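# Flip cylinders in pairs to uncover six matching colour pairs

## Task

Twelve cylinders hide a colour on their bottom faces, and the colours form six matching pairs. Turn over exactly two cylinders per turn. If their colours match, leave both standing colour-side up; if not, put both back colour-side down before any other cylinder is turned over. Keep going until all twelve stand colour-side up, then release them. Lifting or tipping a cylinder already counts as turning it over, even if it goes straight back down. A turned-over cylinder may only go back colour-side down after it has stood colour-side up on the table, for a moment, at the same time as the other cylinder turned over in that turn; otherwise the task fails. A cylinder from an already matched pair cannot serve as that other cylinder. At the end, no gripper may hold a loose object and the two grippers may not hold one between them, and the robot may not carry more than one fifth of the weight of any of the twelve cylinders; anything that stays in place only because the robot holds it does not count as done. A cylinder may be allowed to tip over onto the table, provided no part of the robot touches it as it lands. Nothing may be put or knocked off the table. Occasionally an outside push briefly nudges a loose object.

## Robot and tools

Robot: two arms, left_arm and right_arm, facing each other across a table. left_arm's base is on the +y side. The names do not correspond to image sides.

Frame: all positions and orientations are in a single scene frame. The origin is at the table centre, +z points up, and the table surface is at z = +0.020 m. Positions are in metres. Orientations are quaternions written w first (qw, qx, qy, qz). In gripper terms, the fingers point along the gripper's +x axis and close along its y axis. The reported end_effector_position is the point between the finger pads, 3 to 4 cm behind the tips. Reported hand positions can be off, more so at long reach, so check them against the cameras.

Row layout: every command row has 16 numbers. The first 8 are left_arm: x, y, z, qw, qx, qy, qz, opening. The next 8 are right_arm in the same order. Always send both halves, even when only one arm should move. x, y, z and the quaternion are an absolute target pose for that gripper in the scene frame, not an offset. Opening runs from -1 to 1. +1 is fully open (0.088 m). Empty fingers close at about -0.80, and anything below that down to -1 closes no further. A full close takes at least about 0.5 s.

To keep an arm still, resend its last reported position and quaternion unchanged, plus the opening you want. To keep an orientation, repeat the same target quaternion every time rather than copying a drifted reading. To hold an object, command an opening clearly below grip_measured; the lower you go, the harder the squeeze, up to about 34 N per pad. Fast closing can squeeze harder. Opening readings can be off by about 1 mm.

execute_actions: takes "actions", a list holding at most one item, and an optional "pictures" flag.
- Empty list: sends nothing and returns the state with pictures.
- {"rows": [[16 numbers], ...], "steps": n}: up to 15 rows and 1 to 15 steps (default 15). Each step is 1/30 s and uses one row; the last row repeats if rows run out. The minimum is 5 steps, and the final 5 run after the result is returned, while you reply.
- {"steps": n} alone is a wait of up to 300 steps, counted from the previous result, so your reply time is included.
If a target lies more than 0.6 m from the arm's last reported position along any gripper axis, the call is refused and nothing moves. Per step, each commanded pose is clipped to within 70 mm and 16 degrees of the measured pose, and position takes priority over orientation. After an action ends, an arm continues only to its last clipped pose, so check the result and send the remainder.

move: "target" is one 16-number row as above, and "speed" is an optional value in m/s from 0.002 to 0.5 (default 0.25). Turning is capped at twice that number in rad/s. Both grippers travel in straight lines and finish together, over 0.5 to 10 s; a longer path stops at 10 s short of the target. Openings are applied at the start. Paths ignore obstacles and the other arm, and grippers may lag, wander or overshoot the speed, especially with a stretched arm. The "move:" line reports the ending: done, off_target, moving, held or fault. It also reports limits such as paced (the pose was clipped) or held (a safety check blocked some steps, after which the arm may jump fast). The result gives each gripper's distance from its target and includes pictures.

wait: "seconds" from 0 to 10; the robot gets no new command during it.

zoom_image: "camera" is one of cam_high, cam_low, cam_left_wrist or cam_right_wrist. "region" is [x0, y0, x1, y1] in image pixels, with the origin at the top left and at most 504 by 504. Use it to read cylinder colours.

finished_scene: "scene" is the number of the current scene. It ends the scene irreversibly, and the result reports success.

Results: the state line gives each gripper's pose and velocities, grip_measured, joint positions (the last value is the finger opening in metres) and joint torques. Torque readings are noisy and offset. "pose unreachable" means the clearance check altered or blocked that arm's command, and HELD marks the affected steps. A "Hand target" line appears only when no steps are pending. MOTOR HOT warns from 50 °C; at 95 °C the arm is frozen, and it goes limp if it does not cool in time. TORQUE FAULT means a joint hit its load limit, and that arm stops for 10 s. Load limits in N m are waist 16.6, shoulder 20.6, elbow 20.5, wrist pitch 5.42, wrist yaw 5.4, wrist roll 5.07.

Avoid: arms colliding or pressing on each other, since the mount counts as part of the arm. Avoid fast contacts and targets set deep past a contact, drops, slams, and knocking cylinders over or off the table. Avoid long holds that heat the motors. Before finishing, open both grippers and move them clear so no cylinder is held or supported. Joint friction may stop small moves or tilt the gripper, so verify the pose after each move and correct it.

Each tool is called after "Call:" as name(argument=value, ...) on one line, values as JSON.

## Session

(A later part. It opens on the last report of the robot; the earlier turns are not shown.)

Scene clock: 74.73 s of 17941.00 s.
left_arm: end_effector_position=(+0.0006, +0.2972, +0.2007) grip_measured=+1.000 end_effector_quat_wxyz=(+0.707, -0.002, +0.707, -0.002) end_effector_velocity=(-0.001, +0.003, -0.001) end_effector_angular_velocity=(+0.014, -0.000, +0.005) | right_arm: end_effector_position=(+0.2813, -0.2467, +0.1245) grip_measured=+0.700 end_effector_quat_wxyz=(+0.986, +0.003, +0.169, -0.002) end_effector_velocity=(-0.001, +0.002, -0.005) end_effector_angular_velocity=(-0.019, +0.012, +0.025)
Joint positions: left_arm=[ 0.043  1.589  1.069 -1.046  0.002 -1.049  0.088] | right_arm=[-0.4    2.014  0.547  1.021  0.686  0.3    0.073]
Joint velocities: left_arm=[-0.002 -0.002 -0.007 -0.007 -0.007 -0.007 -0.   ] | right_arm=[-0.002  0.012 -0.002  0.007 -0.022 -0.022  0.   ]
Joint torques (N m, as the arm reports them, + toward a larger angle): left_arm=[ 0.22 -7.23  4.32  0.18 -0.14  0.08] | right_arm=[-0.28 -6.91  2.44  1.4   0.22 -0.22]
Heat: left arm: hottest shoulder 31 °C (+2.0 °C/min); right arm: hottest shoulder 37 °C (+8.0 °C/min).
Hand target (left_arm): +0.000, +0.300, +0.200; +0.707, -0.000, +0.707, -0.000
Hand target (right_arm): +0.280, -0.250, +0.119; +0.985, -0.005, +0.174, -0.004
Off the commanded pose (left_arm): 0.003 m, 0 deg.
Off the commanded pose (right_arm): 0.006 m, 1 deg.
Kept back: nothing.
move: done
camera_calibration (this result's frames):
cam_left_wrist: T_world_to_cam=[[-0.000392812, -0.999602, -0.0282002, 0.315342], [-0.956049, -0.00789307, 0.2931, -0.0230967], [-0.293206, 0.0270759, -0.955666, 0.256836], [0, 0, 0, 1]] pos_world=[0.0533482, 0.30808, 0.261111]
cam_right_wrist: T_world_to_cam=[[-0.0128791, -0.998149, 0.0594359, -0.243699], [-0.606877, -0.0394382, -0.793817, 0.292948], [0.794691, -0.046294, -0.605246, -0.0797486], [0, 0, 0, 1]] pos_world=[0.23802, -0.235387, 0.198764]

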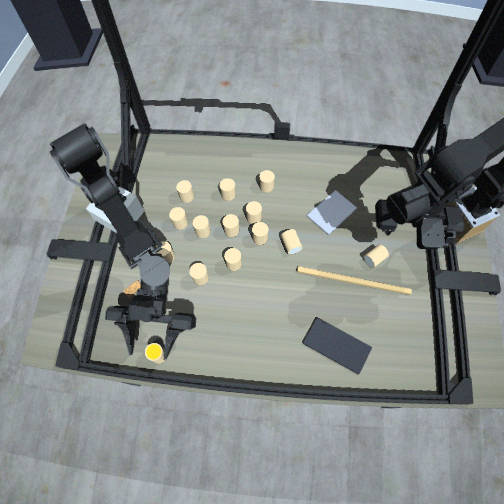

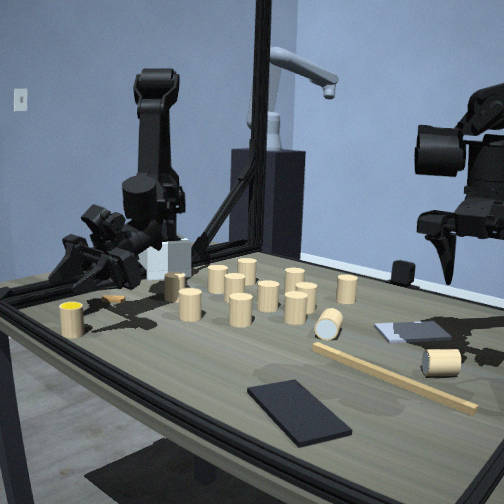

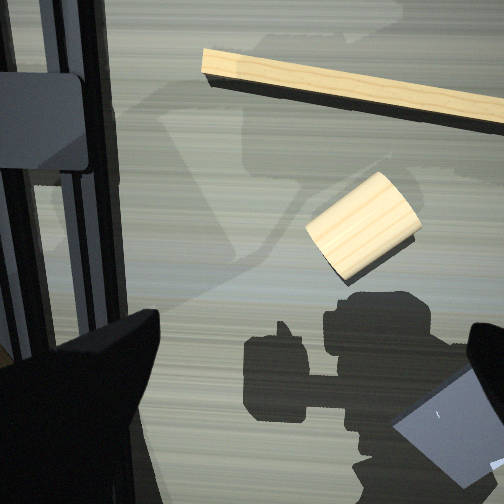

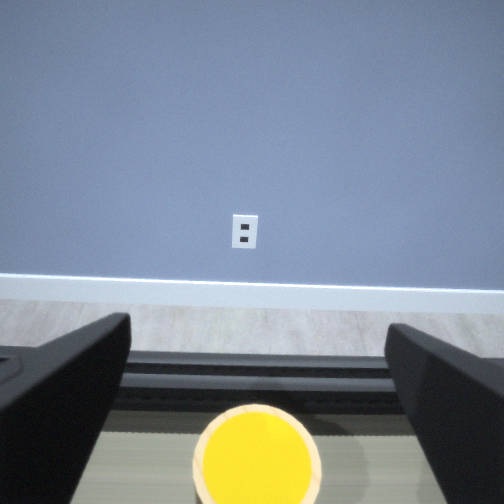

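Call:
move(target=[0,0.3,0.2,0.707,0,0.707,0,1,0.283,-0.25,0.052,0.966,0,0.259,0,0.7], speed=0.15)

Call:
move(target=[0,0.3,0.2,0.707,0,0.707,0,1,0.283,-0.25,0.054,0.966,0,0.259,0,-0.3])

Call:
move(target=[0,0.3,0.2,0.707,0,0.707,0,1,0.27,-0.24,0.105,0.9,0,0.436,0,-0.3])

Call:
move(target=[0,0.3,0.2,0.707,0,0.707,0,1,0.225,-0.21,0.075,0.5,0,0.866,0,-0.3], speed=0.35)

Call:
move(target=[0,0.3,0.2,0.707,0,0.707,0,1,0.225,-0.21,0.052,0.5,0,0.866,0,-0.3], speed=0.08)

Call:
move(target=[0,0.3,0.2,0.707,0,0.707,0,1,0.225,-0.21,0.054,0.5,0,0.866,0,0.7])

Call:
move(target=[0,0.3,0.2,0.707,0,0.707,0,1,0.21,-0.21,0.08,0.819,0,0.574,0,0.7], speed=0.35)

Call:
move(target=[0,0.3,0.2,0.707,0,0.707,0,1,0.197,-0.21,0.048,0.94,0,0.342,0,0.7])

Scene clock: 76.47 s of 17941.00 s.
left_arm: end_effector_position=(+0.0006, +0.2972, +0.2007) grip_measured=+1.000 end_effector_quat_wxyz=(+0.707, -0.002, +0.707, -0.002) end_effector_velocity=(-0.003, +0.001, +0.000) end_effector_angular_velocity=(+0.003, +0.010, +0.005) | right_arm: end_effector_position=(+0.2819, -0.2498, +0.0566) grip_measured=+0.700 end_effector_quat_wxyz=(+0.967, -0.000, +0.254, +0.002) end_effector_velocity=(-0.001, -0.003, -0.006) end_effector_angular_velocity=(-0.008, +0.023, -0.005)
Joint positions: left_arm=[ 0.043  1.589  1.069 -1.046  0.002 -1.049  0.088] | right_arm=[-0.438  2.198  0.61   0.955  0.589  0.388  0.073]
Joint velocities: left_arm=[-0.002 -0.002 -0.002 -0.007  0.007 -0.007  0.   ] | right_arm=[-0.007  0.007  0.002 -0.022 -0.007  0.007 -0.   ]
Joint torques (N m, as the arm reports them, + toward a larger angle): left_arm=[ 0.35 -7.19  4.78  0.26 -0.18  0.1 ] | right_arm=[-0.34 -7.4   3.41  0.95  0.11  0.18]
Heat: left arm: hottest shoulder 31 °C (+2.0 °C/min); right arm: hottest shoulder 37 °C (+8.1 °C/min).
Hand target (left_arm): +0.000, +0.300, +0.200; +0.707, -0.000, +0.707, +0.000
Hand target (right_arm): +0.282, -0.250, +0.052; +0.966, +0.000, +0.259, +0.001
Off the commanded pose (left_arm): 0.003 m, 0 deg.
Off the commanded pose (right_arm): 0.005 m, 1 deg.
Kept back: nothing.
move: done
camera_calibration (this result's frames):
cam_left_wrist: T_world_to_cam=[[-0.000392812, -0.999602, -0.0282002, 0.315342], [-0.956049, -0.00789307, 0.2931, -0.0230967], [-0.293206, 0.0270759, -0.955666, 0.256836], [0, 0, 0, 1]] pos_world=[0.0533482, 0.30808, 0.261111]
cam_right_wrist: T_world_to_cam=[[0.0073776, -0.997873, 0.0647673, -0.248635], [-0.734816, -0.0493392, -0.676469, 0.266247], [0.678226, -0.0426013, -0.733617, -0.0804513], [0, 0, 0, 1]] pos_world=[0.252041, -0.238397, 0.137191]

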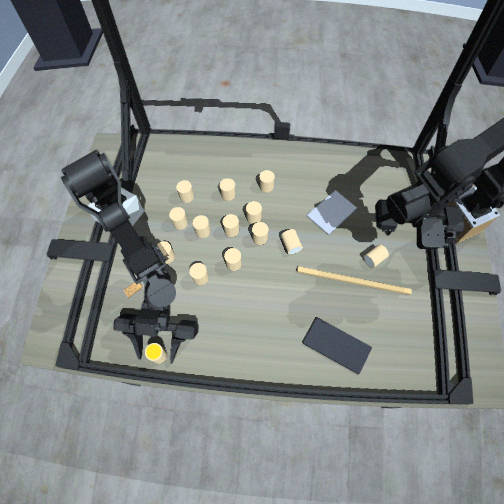

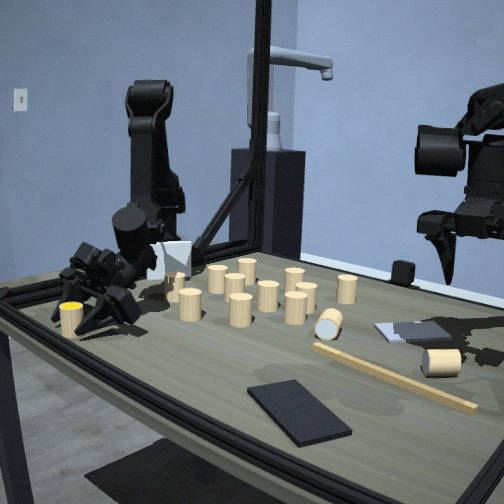

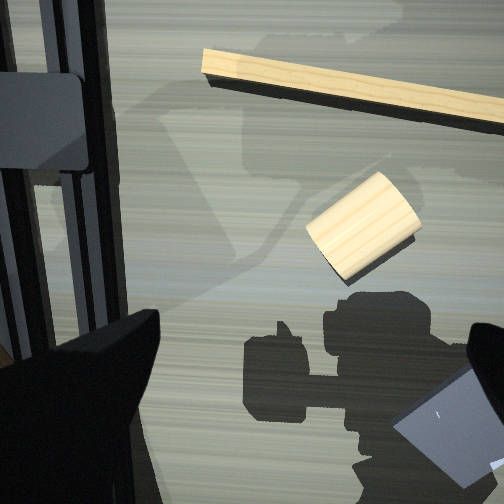

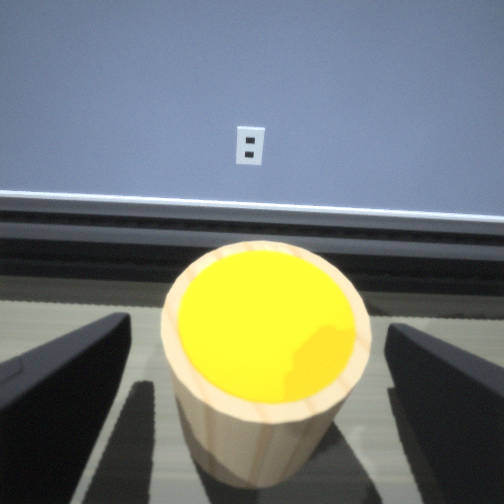

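Scene clock: 77.17 s of 17941.00 s.
left_arm: end_effector_position=(+0.0006, +0.2972, +0.2007) grip_measured=+1.000 end_effector_quat_wxyz=(+0.707, -0.002, +0.707, -0.002) end_effector_velocity=(-0.001, -0.002, -0.001) end_effector_angular_velocity=(-0.006, +0.005, -0.010) | right_arm: end_effector_position=(+0.2823, -0.2497, +0.0561) grip_measured=+0.020 end_effector_quat_wxyz=(+0.967, -0.001, +0.256, +0.002) end_effector_velocity=(-0.003, +0.000, -0.004) end_effector_angular_velocity=(-0.010, +0.025, +0.019)
Joint positions: left_arm=[ 0.043  1.589  1.069 -1.046  0.002 -1.049  0.088] | right_arm=[-0.438  2.198  0.614  0.946  0.589  0.389  0.04 ]
Joint velocities: left_arm=[-0.002  0.002 -0.002  0.007  0.007  0.007 -0.   ] | right_arm=[-0.002 -0.002 -0.002 -0.022 -0.022 -0.007  0.   ]
Joint torques (N m, as the arm reports them, + toward a larger angle): left_arm=[ 0.27 -7.34  4.36  0.2  -0.14  0.05] | right_arm=[-0.29 -8.23  3.4   0.8   0.12  0.18]
Heat: left arm: hottest shoulder 31 °C (+2.0 °C/min); right arm: hottest shoulder 37 °C (+7.1 °C/min).
Hand target (left_arm): +0.000, +0.300, +0.200; +0.707, -0.000, +0.707, +0.000
Hand target (right_arm): +0.283, -0.250, +0.054; +0.966, -0.000, +0.259, -0.000
Off the commanded pose (left_arm): 0.003 m, 0 deg.
Off the commanded pose (right_arm): 0.002 m, 0 deg.
Kept back: nothing.
move: done
camera_calibration (this result's frames):
cam_left_wrist: T_world_to_cam=[[-0.000392812, -0.999602, -0.0282002, 0.315342], [-0.956049, -0.00789307, 0.2931, -0.0230967], [-0.293206, 0.0270759, -0.955666, 0.256836], [0, 0, 0, 1]] pos_world=[0.0533482, 0.30808, 0.261111]
cam_right_wrist: T_world_to_cam=[[0.0065371, -0.997719, 0.0671861, -0.248388], [-0.737143, -0.0502079, -0.673869, 0.266515], [0.675705, -0.0451207, -0.73579, -0.0808632], [0, 0, 0, 1]] pos_world=[0.252723, -0.238089, 0.136786]

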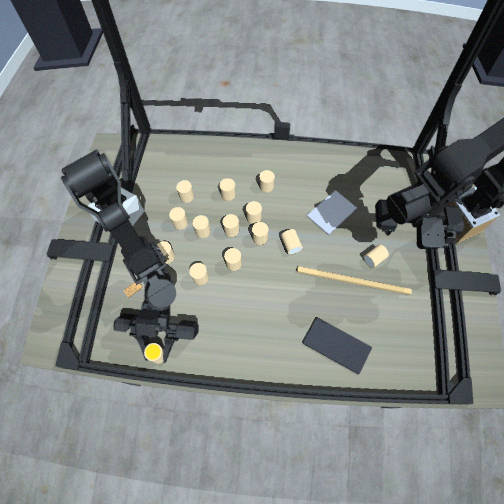

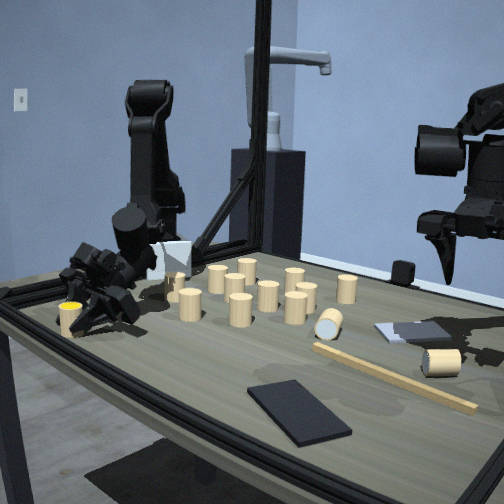

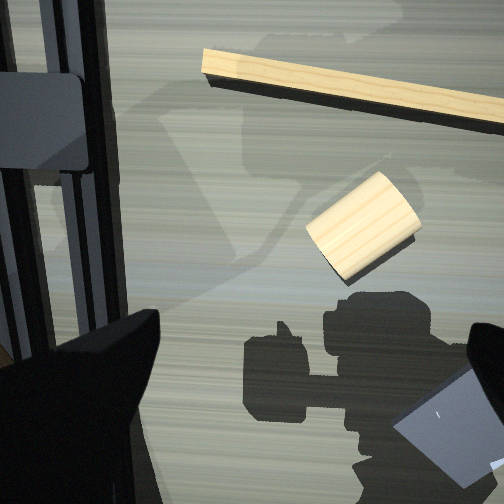

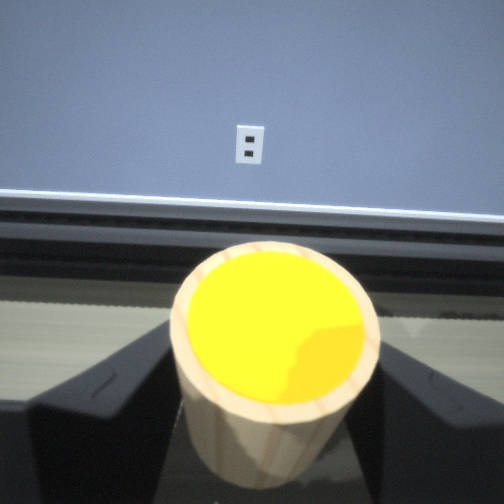

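Scene clock: 78.50 s of 17941.00 s.
left_arm: end_effector_position=(+0.0006, +0.2973, +0.2006) grip_measured=+1.000 end_effector_quat_wxyz=(+0.707, -0.002, +0.707, -0.002) end_effector_velocity=(-0.002, +0.001, +0.001) end_effector_angular_velocity=(+0.006, -0.005, +0.000) | right_arm: end_effector_position=(+0.2670, -0.2413, +0.0983) grip_measured=+0.020 end_effector_quat_wxyz=(+0.898, -0.008, +0.441, +0.001) end_effector_velocity=(+0.001, +0.001, +0.003) end_effector_angular_velocity=(-0.001, +0.006, +0.007)
Joint positions: left_arm=[ 0.043  1.589  1.069 -1.046  0.002 -1.049  0.088] | right_arm=[-0.463  1.872  0.838  0.005  0.394  0.547  0.04 ]
Joint velocities: left_arm=[-0.007 -0.007 -0.002 -0.007 -0.007 -0.007 -0.   ] | right_arm=[-0.002 -0.007  0.012 -0.022 -0.007 -0.007 -0.   ]
Joint torques (N m, as the arm reports them, + toward a larger angle): left_arm=[ 0.32 -6.96  4.53  0.25 -0.12  0.1 ] | right_arm=[ -0.31 -10.32   6.35   0.66   0.12   0.2 ]
Heat: left arm: hottest shoulder 31 °C (+2.0 °C/min); right arm: hottest shoulder 37 °C (+7.1 °C/min).
Hand target (left_arm): -0.000, +0.300, +0.200; +0.707, +0.000, +0.707, +0.000
Hand target (right_arm): +0.270, -0.240, +0.104; +0.900, +0.000, +0.436, +0.002
Off the commanded pose (left_arm): 0.003 m, 0 deg.
Off the commanded pose (right_arm): 0.007 m, 1 deg.
Kept back: nothing.
move: done
camera_calibration (this result's frames):
cam_left_wrist: T_world_to_cam=[[-0.000398206, -0.999593, -0.0285306, 0.315498], [-0.955993, -0.00799003, 0.29328, -0.0231282], [-0.293388, 0.0273919, -0.955601, 0.256622], [0, 0, 0, 1]] pos_world=[0.0533049, 0.308155, 0.261012]
cam_right_wrist: T_world_to_cam=[[0.0372862, -0.996689, 0.0722599, -0.251255], [-0.939236, -0.0596455, -0.33805, 0.302746], [0.34124, -0.0552646, -0.93835, 0.0676407], [0, 0, 0, 1]] pos_world=[0.270637, -0.228628, 0.18397]

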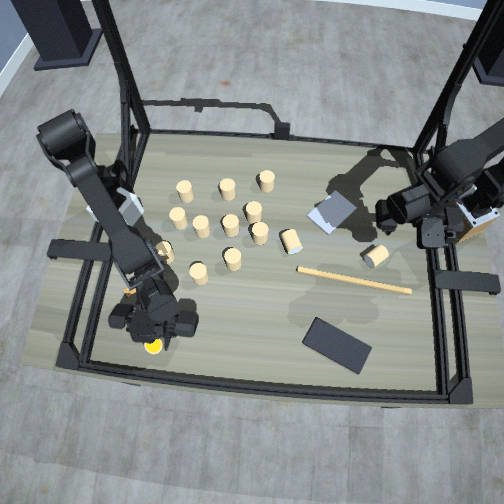

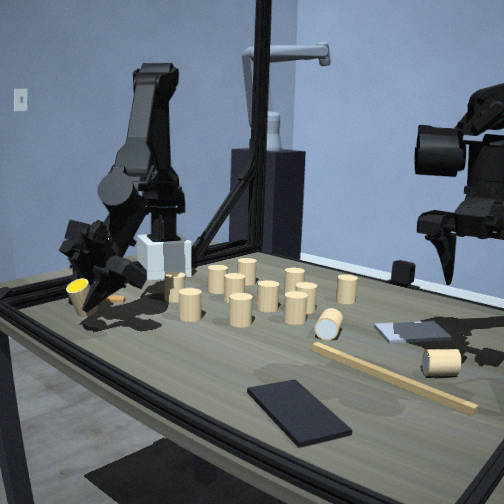

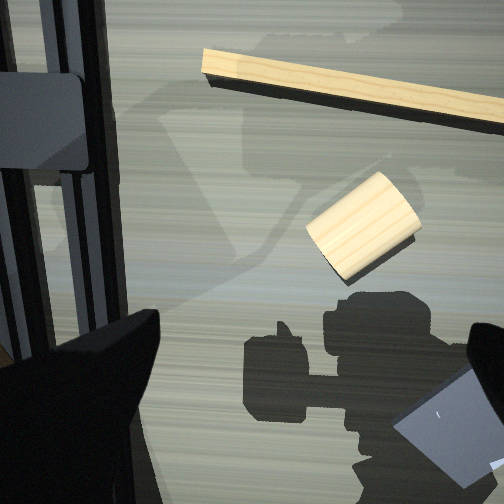

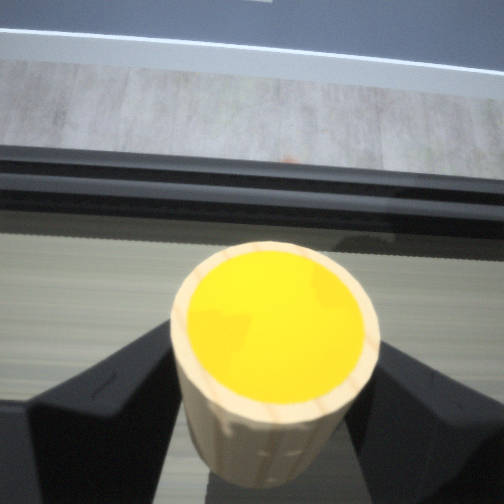

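Scene clock: 80.70 s of 17941.00 s.
left_arm: end_effector_position=(+0.0006, +0.2973, +0.2007) grip_measured=+1.000 end_effector_quat_wxyz=(+0.707, -0.002, +0.707, -0.002) end_effector_velocity=(-0.004, +0.004, -0.000) end_effector_angular_velocity=(+0.015, +0.017, +0.020) | right_arm: end_effector_position=(+0.2248, -0.2091, +0.0792) grip_measured=+0.020 end_effector_quat_wxyz=(+0.505, +0.002, +0.863, +0.005) end_effector_velocity=(-0.000, -0.002, +0.007) end_effector_angular_velocity=(-0.005, +0.026, -0.004)
Joint positions: left_arm=[ 0.043  1.589  1.069 -1.046  0.002 -1.049  0.088] | right_arm=[-0.587  2.462  1.825 -1.377 -0.265  0.483  0.04 ]
Joint velocities: left_arm=[-0.002 -0.002 -0.002 -0.022  0.007 -0.022 -0.   ] | right_arm=[-0.007  0.007  0.032 -0.051 -0.007 -0.007 -0.   ]
Joint torques (N m, as the arm reports them, + toward a larger angle): left_arm=[ 0.04 -7.22  4.53  0.16 -0.2   0.06] | right_arm=[ -0.32 -10.55   5.74  -0.81  -0.29  -0.23]
Heat: left arm: hottest shoulder 31 °C (+2.0 °C/min); right arm: hottest shoulder 37 °C (+7.0 °C/min).
Hand target (left_arm): +0.000, +0.300, +0.200; +0.707, -0.000, +0.707, -0.000
Hand target (right_arm): +0.225, -0.210, +0.075; +0.500, +0.001, +0.866, +0.005
Off the commanded pose (left_arm): 0.003 m, 0 deg.
Off the commanded pose (right_arm): 0.004 m, 1 deg.
Kept back: nothing.
move: done
camera_calibration (this result's frames):
cam_left_wrist: T_world_to_cam=[[-0.000392812, -0.999602, -0.0282002, 0.315429], [-0.956049, -0.00789307, 0.2931, -0.0231446], [-0.293206, 0.0270759, -0.955666, 0.25682], [0, 0, 0, 1]] pos_world=[0.053298, 0.308167, 0.261113]
cam_right_wrist: T_world_to_cam=[[0.0673528, -0.997647, -0.0128457, -0.216417], [-0.678885, -0.0552599, 0.732162, 0.116224], [-0.731149, -0.0405924, -0.681009, 0.289708], [0, 0, 0, 1]] pos_world=[0.305298, -0.197725, 0.109419]

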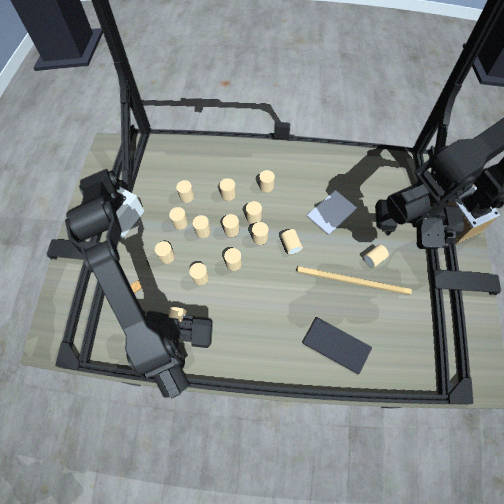

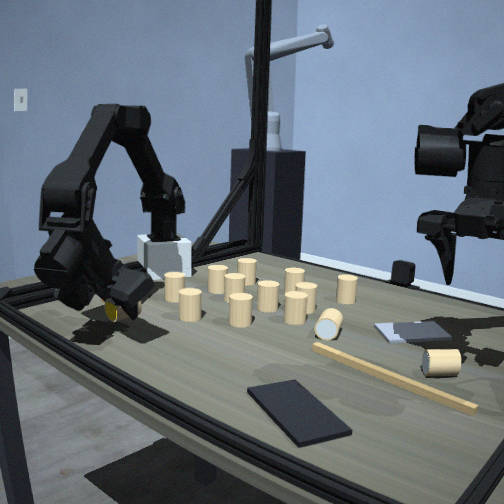

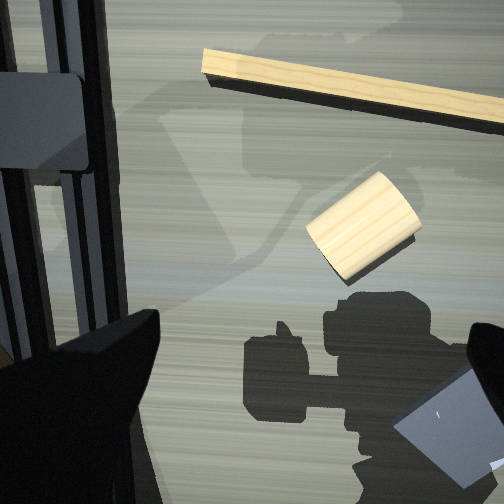

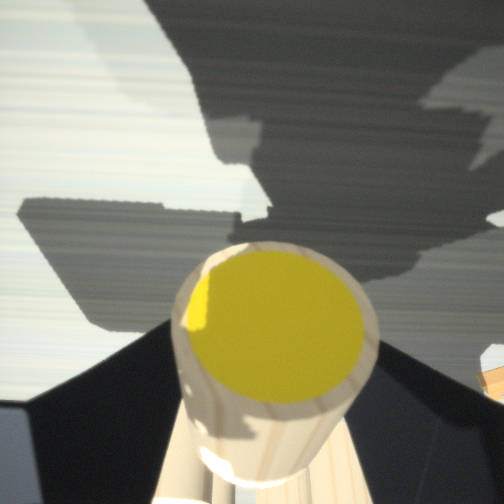

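Scene clock: 81.50 s of 17941.00 s.
left_arm: end_effector_position=(+0.0006, +0.2973, +0.2007) grip_measured=+1.000 end_effector_quat_wxyz=(+0.707, -0.002, +0.707, -0.002) end_effector_velocity=(-0.001, +0.002, -0.001) end_effector_angular_velocity=(+0.014, -0.000, +0.005) | right_arm: end_effector_position=(+0.2274, -0.2076, +0.0589) grip_measured=+0.020 end_effector_quat_wxyz=(+0.507, +0.002, +0.862, +0.006) end_effector_velocity=(-0.001, -0.001, +0.001) end_effector_angular_velocity=(+0.013, +0.009, +0.014)
Joint positions: left_arm=[ 0.043  1.589  1.069 -1.046  0.002 -1.049  0.088] | right_arm=[-0.587  2.506  1.823 -1.327 -0.265  0.483  0.04 ]
Joint velocities: left_arm=[-0.002  0.002 -0.002 -0.007 -0.007 -0.007 -0.   ] | right_arm=[-0.002 -0.002 -0.002 -0.007 -0.007 -0.022 -0.   ]
Joint torques (N m, as the arm reports them, + toward a larger angle): left_arm=[-0.03 -7.08  4.63  0.21 -0.16  0.12] | right_arm=[ -0.18 -10.75   3.69  -0.42  -0.12   0.03]
Heat: left arm: hottest shoulder 31 °C (+2.0 °C/min); right arm: hottest shoulder 37 °C (+6.1 °C/min).
Hand target (left_arm): +0.000, +0.300, +0.200; +0.707, -0.000, +0.707, +0.000
Hand target (right_arm): +0.225, -0.210, +0.052; +0.500, -0.000, +0.866, +0.000
Off the commanded pose (left_arm): 0.003 m, 0 deg.
Off the commanded pose (right_arm): 0.008 m, 1 deg.
Kept back: nothing.
move: done
camera_calibration (this result's frames):
cam_left_wrist: T_world_to_cam=[[-0.000392812, -0.999602, -0.0282002, 0.315429], [-0.956049, -0.00789307, 0.2931, -0.0231446], [-0.293206, 0.0270759, -0.955666, 0.25682], [0, 0, 0, 1]] pos_world=[0.053298, 0.308167, 0.261113]
cam_right_wrist: T_world_to_cam=[[0.0677205, -0.9976, -0.0144397, -0.215295], [-0.680774, -0.0567838, 0.730289, 0.133062], [-0.729356, -0.0396254, -0.682986, 0.277736], [0, 0, 0, 1]] pos_world=[0.307733, -0.196217, 0.0894076]

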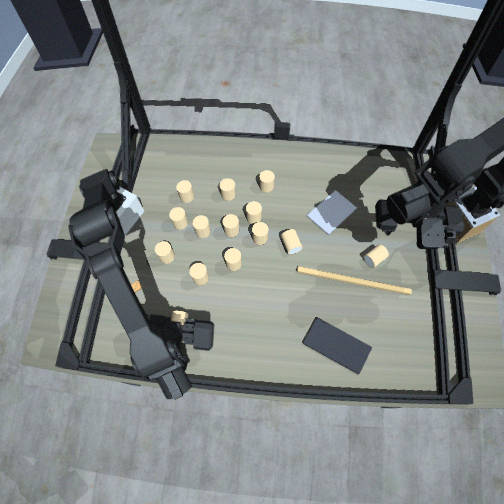

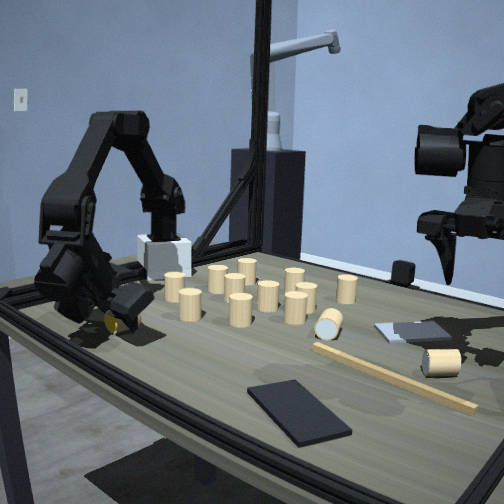

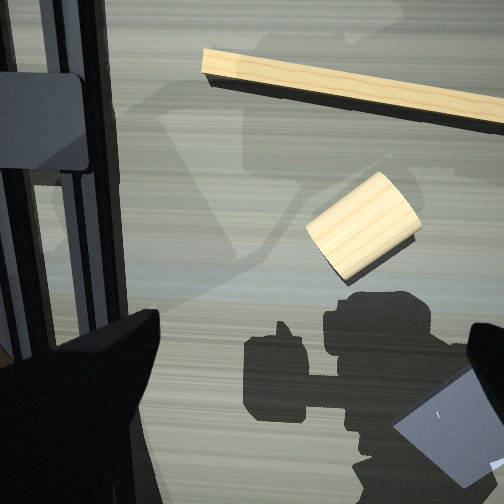

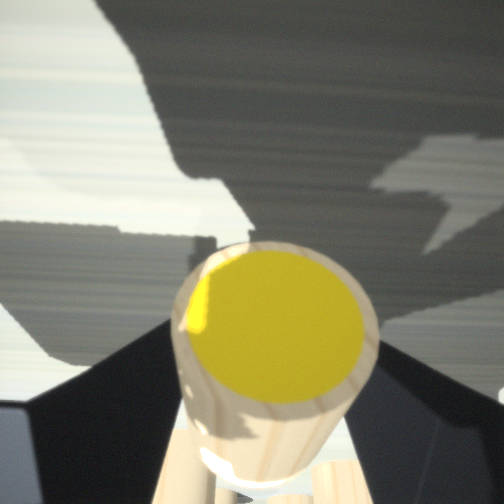

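Scene clock: 82.23 s of 17941.00 s.
left_arm: end_effector_position=(+0.0006, +0.2973, +0.2007) grip_measured=+1.000 end_effector_quat_wxyz=(+0.707, -0.002, +0.707, -0.002) end_effector_velocity=(-0.004, +0.004, -0.001) end_effector_angular_velocity=(+0.020, +0.020, +0.005) | right_arm: end_effector_position=(+0.2273, -0.2075, +0.0589) grip_measured=+0.698 end_effector_quat_wxyz=(+0.506, +0.002, +0.862, +0.006) end_effector_velocity=(-0.002, +0.001, +0.002) end_effector_angular_velocity=(+0.017, +0.017, -0.005)
Joint positions: left_arm=[ 0.043  1.589  1.069 -1.046  0.002 -1.049  0.088] | right_arm=[-0.587  2.506  1.823 -1.327 -0.265  0.483  0.073]
Joint velocities: left_arm=[-0.002  0.002 -0.002 -0.022  0.007 -0.007 -0.   ] | right_arm=[-0.002 -0.002 -0.002 -0.007 -0.022 -0.007  0.001]
Joint torques (N m, as the arm reports them, + toward a larger angle): left_arm=[ 0.19 -7.01  4.6   0.26 -0.18  0.09] | right_arm=[ -0.18 -11.07   4.11  -0.75  -0.12   0.03]
Heat: left arm: hottest shoulder 31 °C (+2.0 °C/min); right arm: hottest shoulder 37 °C (+6.1 °C/min).
Hand target (left_arm): +0.000, +0.300, +0.200; +0.707, -0.000, +0.707, +0.000
Hand target (right_arm): +0.225, -0.210, +0.054; +0.500, +0.000, +0.866, +0.000
Off the commanded pose (left_arm): 0.003 m, 0 deg.
Off the commanded pose (right_arm): 0.006 m, 1 deg.
Kept back: nothing.
move: done
camera_calibration (this result's frames):
cam_left_wrist: T_world_to_cam=[[-0.000392812, -0.999602, -0.0282002, 0.315429], [-0.956049, -0.00789307, 0.2931, -0.0231446], [-0.293206, 0.0270759, -0.955666, 0.25682], [0, 0, 0, 1]] pos_world=[0.053298, 0.308167, 0.261113]
cam_right_wrist: T_world_to_cam=[[0.067556, -0.997607, -0.0147459, -0.215189], [-0.680652, -0.0568886, 0.730395, 0.132983], [-0.729485, -0.0393057, -0.682866, 0.277819], [0, 0, 0, 1]] pos_world=[0.307717, -0.196189, 0.0894101]

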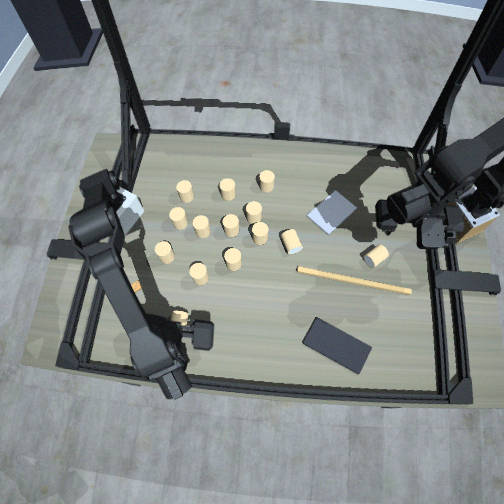

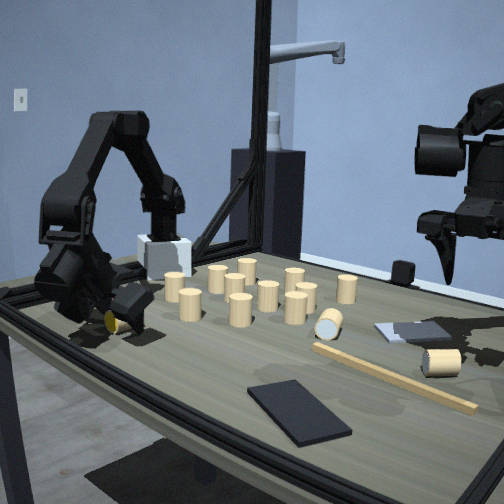

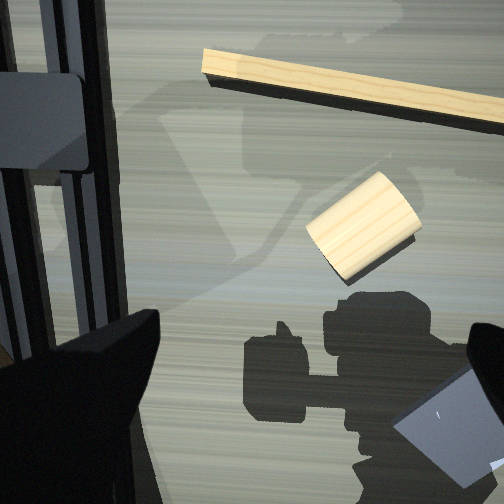

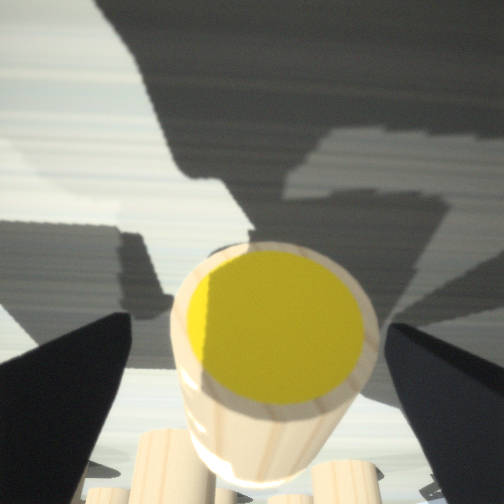

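Scene clock: 84.03 s of 17941.00 s.
left_arm: end_effector_position=(+0.0006, +0.2973, +0.2007) grip_measured=+1.000 end_effector_quat_wxyz=(+0.707, -0.002, +0.707, -0.002) end_effector_velocity=(-0.001, +0.002, +0.000) end_effector_angular_velocity=(+0.010, -0.003, +0.005) | right_arm: end_effector_position=(+0.2116, -0.2102, +0.0781) grip_measured=+0.700 end_effector_quat_wxyz=(+0.817, -0.005, +0.576, -0.003) end_effector_velocity=(-0.001, -0.002, +0.000) end_effector_angular_velocity=(-0.006, -0.007, +0.008)
Joint positions: left_arm=[ 0.043  1.589  1.069 -1.046  0.002 -1.049  0.088] | right_arm=[-0.357  1.932  0.982 -0.379  0.246  0.743  0.073]
Joint velocities: left_arm=[-0.002 -0.002 -0.002 -0.007 -0.007 -0.007 -0.   ] | right_arm=[ 0.002 -0.007 -0.012  0.007  0.007 -0.007 -0.   ]
Joint torques (N m, as the arm reports them, + toward a larger angle): left_arm=[ 0.03 -7.04  4.38  0.24 -0.12  0.06] | right_arm=[  0.31 -10.75   3.76   0.63   0.24   0.19]
Heat: left arm: hottest shoulder 32 °C (+3.0 °C/min); right arm: hottest shoulder 37 °C (+5.1 °C/min).
Hand target (left_arm): +0.000, +0.300, +0.200; +0.707, +0.000, +0.707, -0.000
Hand target (right_arm): +0.210, -0.211, +0.080; +0.819, -0.003, +0.573, -0.003
Off the commanded pose (left_arm): 0.003 m, 0 deg.
Off the commanded pose (right_arm): 0.002 m, 1 deg.
Kept back: nothing.
move: done
camera_calibration (this result's frames):
cam_left_wrist: T_world_to_cam=[[-0.000774077, -0.999602, -0.0282004, 0.315429], [-0.956053, -0.00752844, 0.293099, -0.0232526], [-0.293194, 0.027188, -0.955666, 0.256787], [0, 0, 0, 1]] pos_world=[0.053302, 0.308147, 0.261113]
cam_right_wrist: T_world_to_cam=[[0.0467163, -0.997135, 0.0594926, -0.217763], [-0.998364, -0.0485737, -0.0301661, 0.236462], [0.0329694, -0.0579861, -0.997773, 0.138645], [0, 0, 0, 1]] pos_world=[0.241677, -0.197614, 0.158424]

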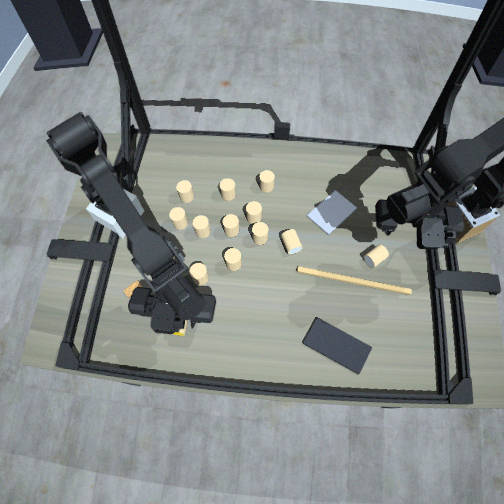

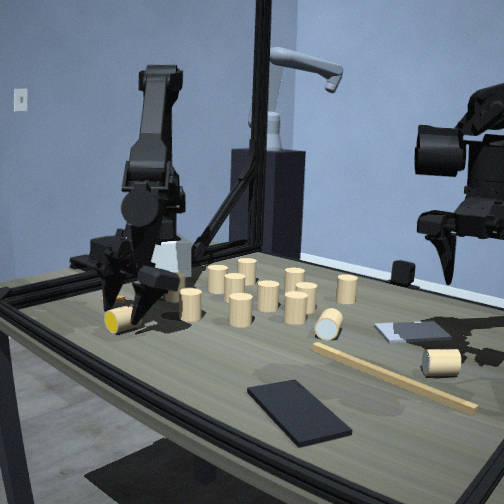

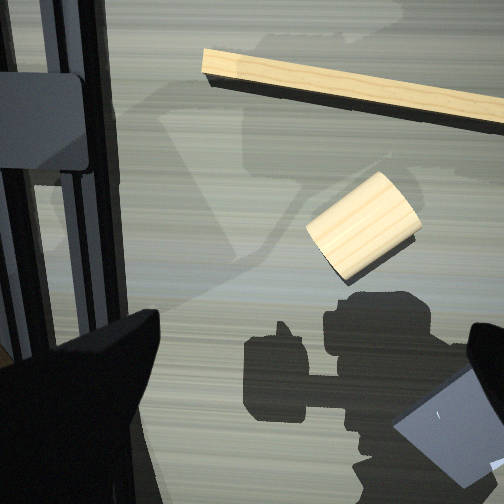

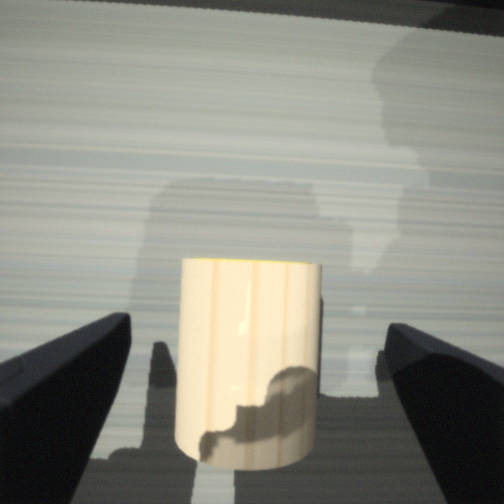

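Scene clock: 85.63 s of 17941.00 s.
left_arm: end_effector_position=(+0.0006, +0.2974, +0.2007) grip_measured=+1.000 end_effector_quat_wxyz=(+0.707, -0.002, +0.707, -0.002) end_effector_velocity=(-0.002, +0.002, +0.000) end_effector_angular_velocity=(+0.010, -0.003, +0.015) | right_arm: end_effector_position=(+0.1999, -0.2077, +0.0534) grip_measured=+0.700 end_effector_quat_wxyz=(+0.941, +0.008, +0.338, -0.001) end_effector_velocity=(-0.002, +0.003, -0.001) end_effector_angular_velocity=(+0.008, -0.002, +0.016)
Joint positions: left_arm=[ 0.043  1.589  1.069 -1.046  0.002 -1.049  0.088] | right_arm=[-0.156  2.037  0.612  0.451  0.692  0.772  0.073]
Joint velocities: left_arm=[-0.007 -0.002 -0.002 -0.007 -0.007 -0.022  0.   ] | right_arm=[ 0.007  0.002 -0.007  0.022 -0.007 -0.007  0.   ]
Joint torques (N m, as the arm reports them, + toward a larger angle): left_arm=[ 0.21 -7.06  4.53  0.22 -0.11  0.06] | right_arm=[ 0.24 -6.82  2.21  1.02  0.39 -0.19]
Heat: left arm: hottest shoulder 32 °C (+2.0 °C/min); right arm: hottest shoulder 37 °C (+4.0 °C/min).
Hand target (left_arm): +0.000, +0.300, +0.200; +0.707, -0.000, +0.707, +0.000
Hand target (right_arm): +0.197, -0.211, +0.049; +0.940, -0.001, +0.341, -0.002
Off the commanded pose (left_arm): 0.003 m, 0 deg.
Off the commanded pose (right_arm): 0.007 m, 1 deg.
Kept back: nothing.
move: done
camera_calibration (this result's frames):
cam_left_wrist: T_world_to_cam=[[-0.000392753, -0.999602, -0.0282004, 0.31548], [-0.95605, -0.00789315, 0.293099, -0.0230589], [-0.293205, 0.0270761, -0.955666, 0.256845], [0, 0, 0, 1]] pos_world=[0.0533866, 0.308218, 0.261113]
cam_right_wrist: T_world_to_cam=[[0.00631217, -0.998749, 0.0495979, -0.204977], [-0.842337, -0.0320406, -0.537998, 0.223517], [0.538915, -0.0383822, -0.841486, 0.00911567], [0, 0, 0, 1]] pos_world=[0.184658, -0.197209, 0.138089]

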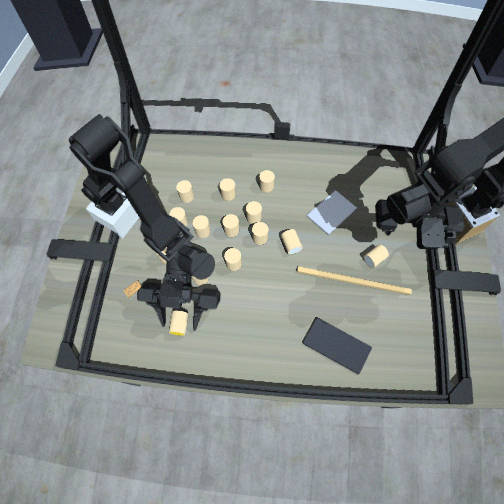

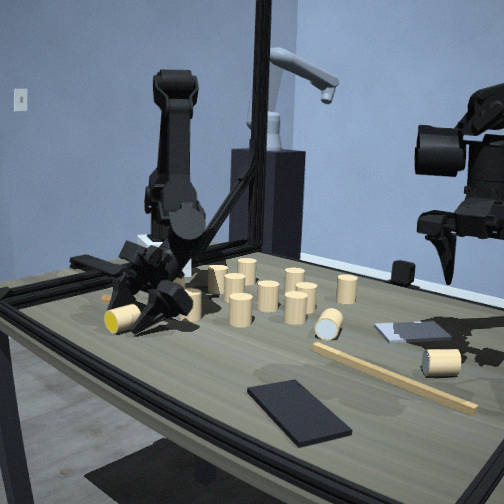

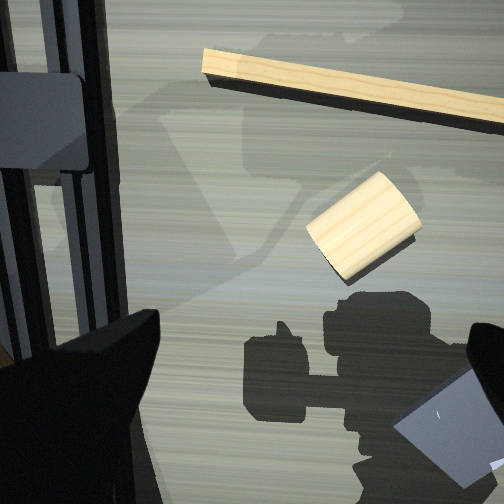

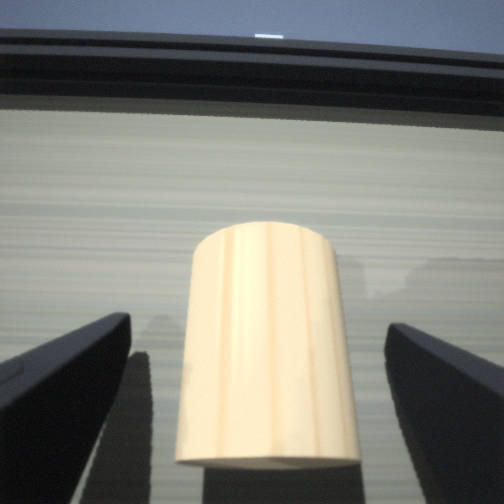

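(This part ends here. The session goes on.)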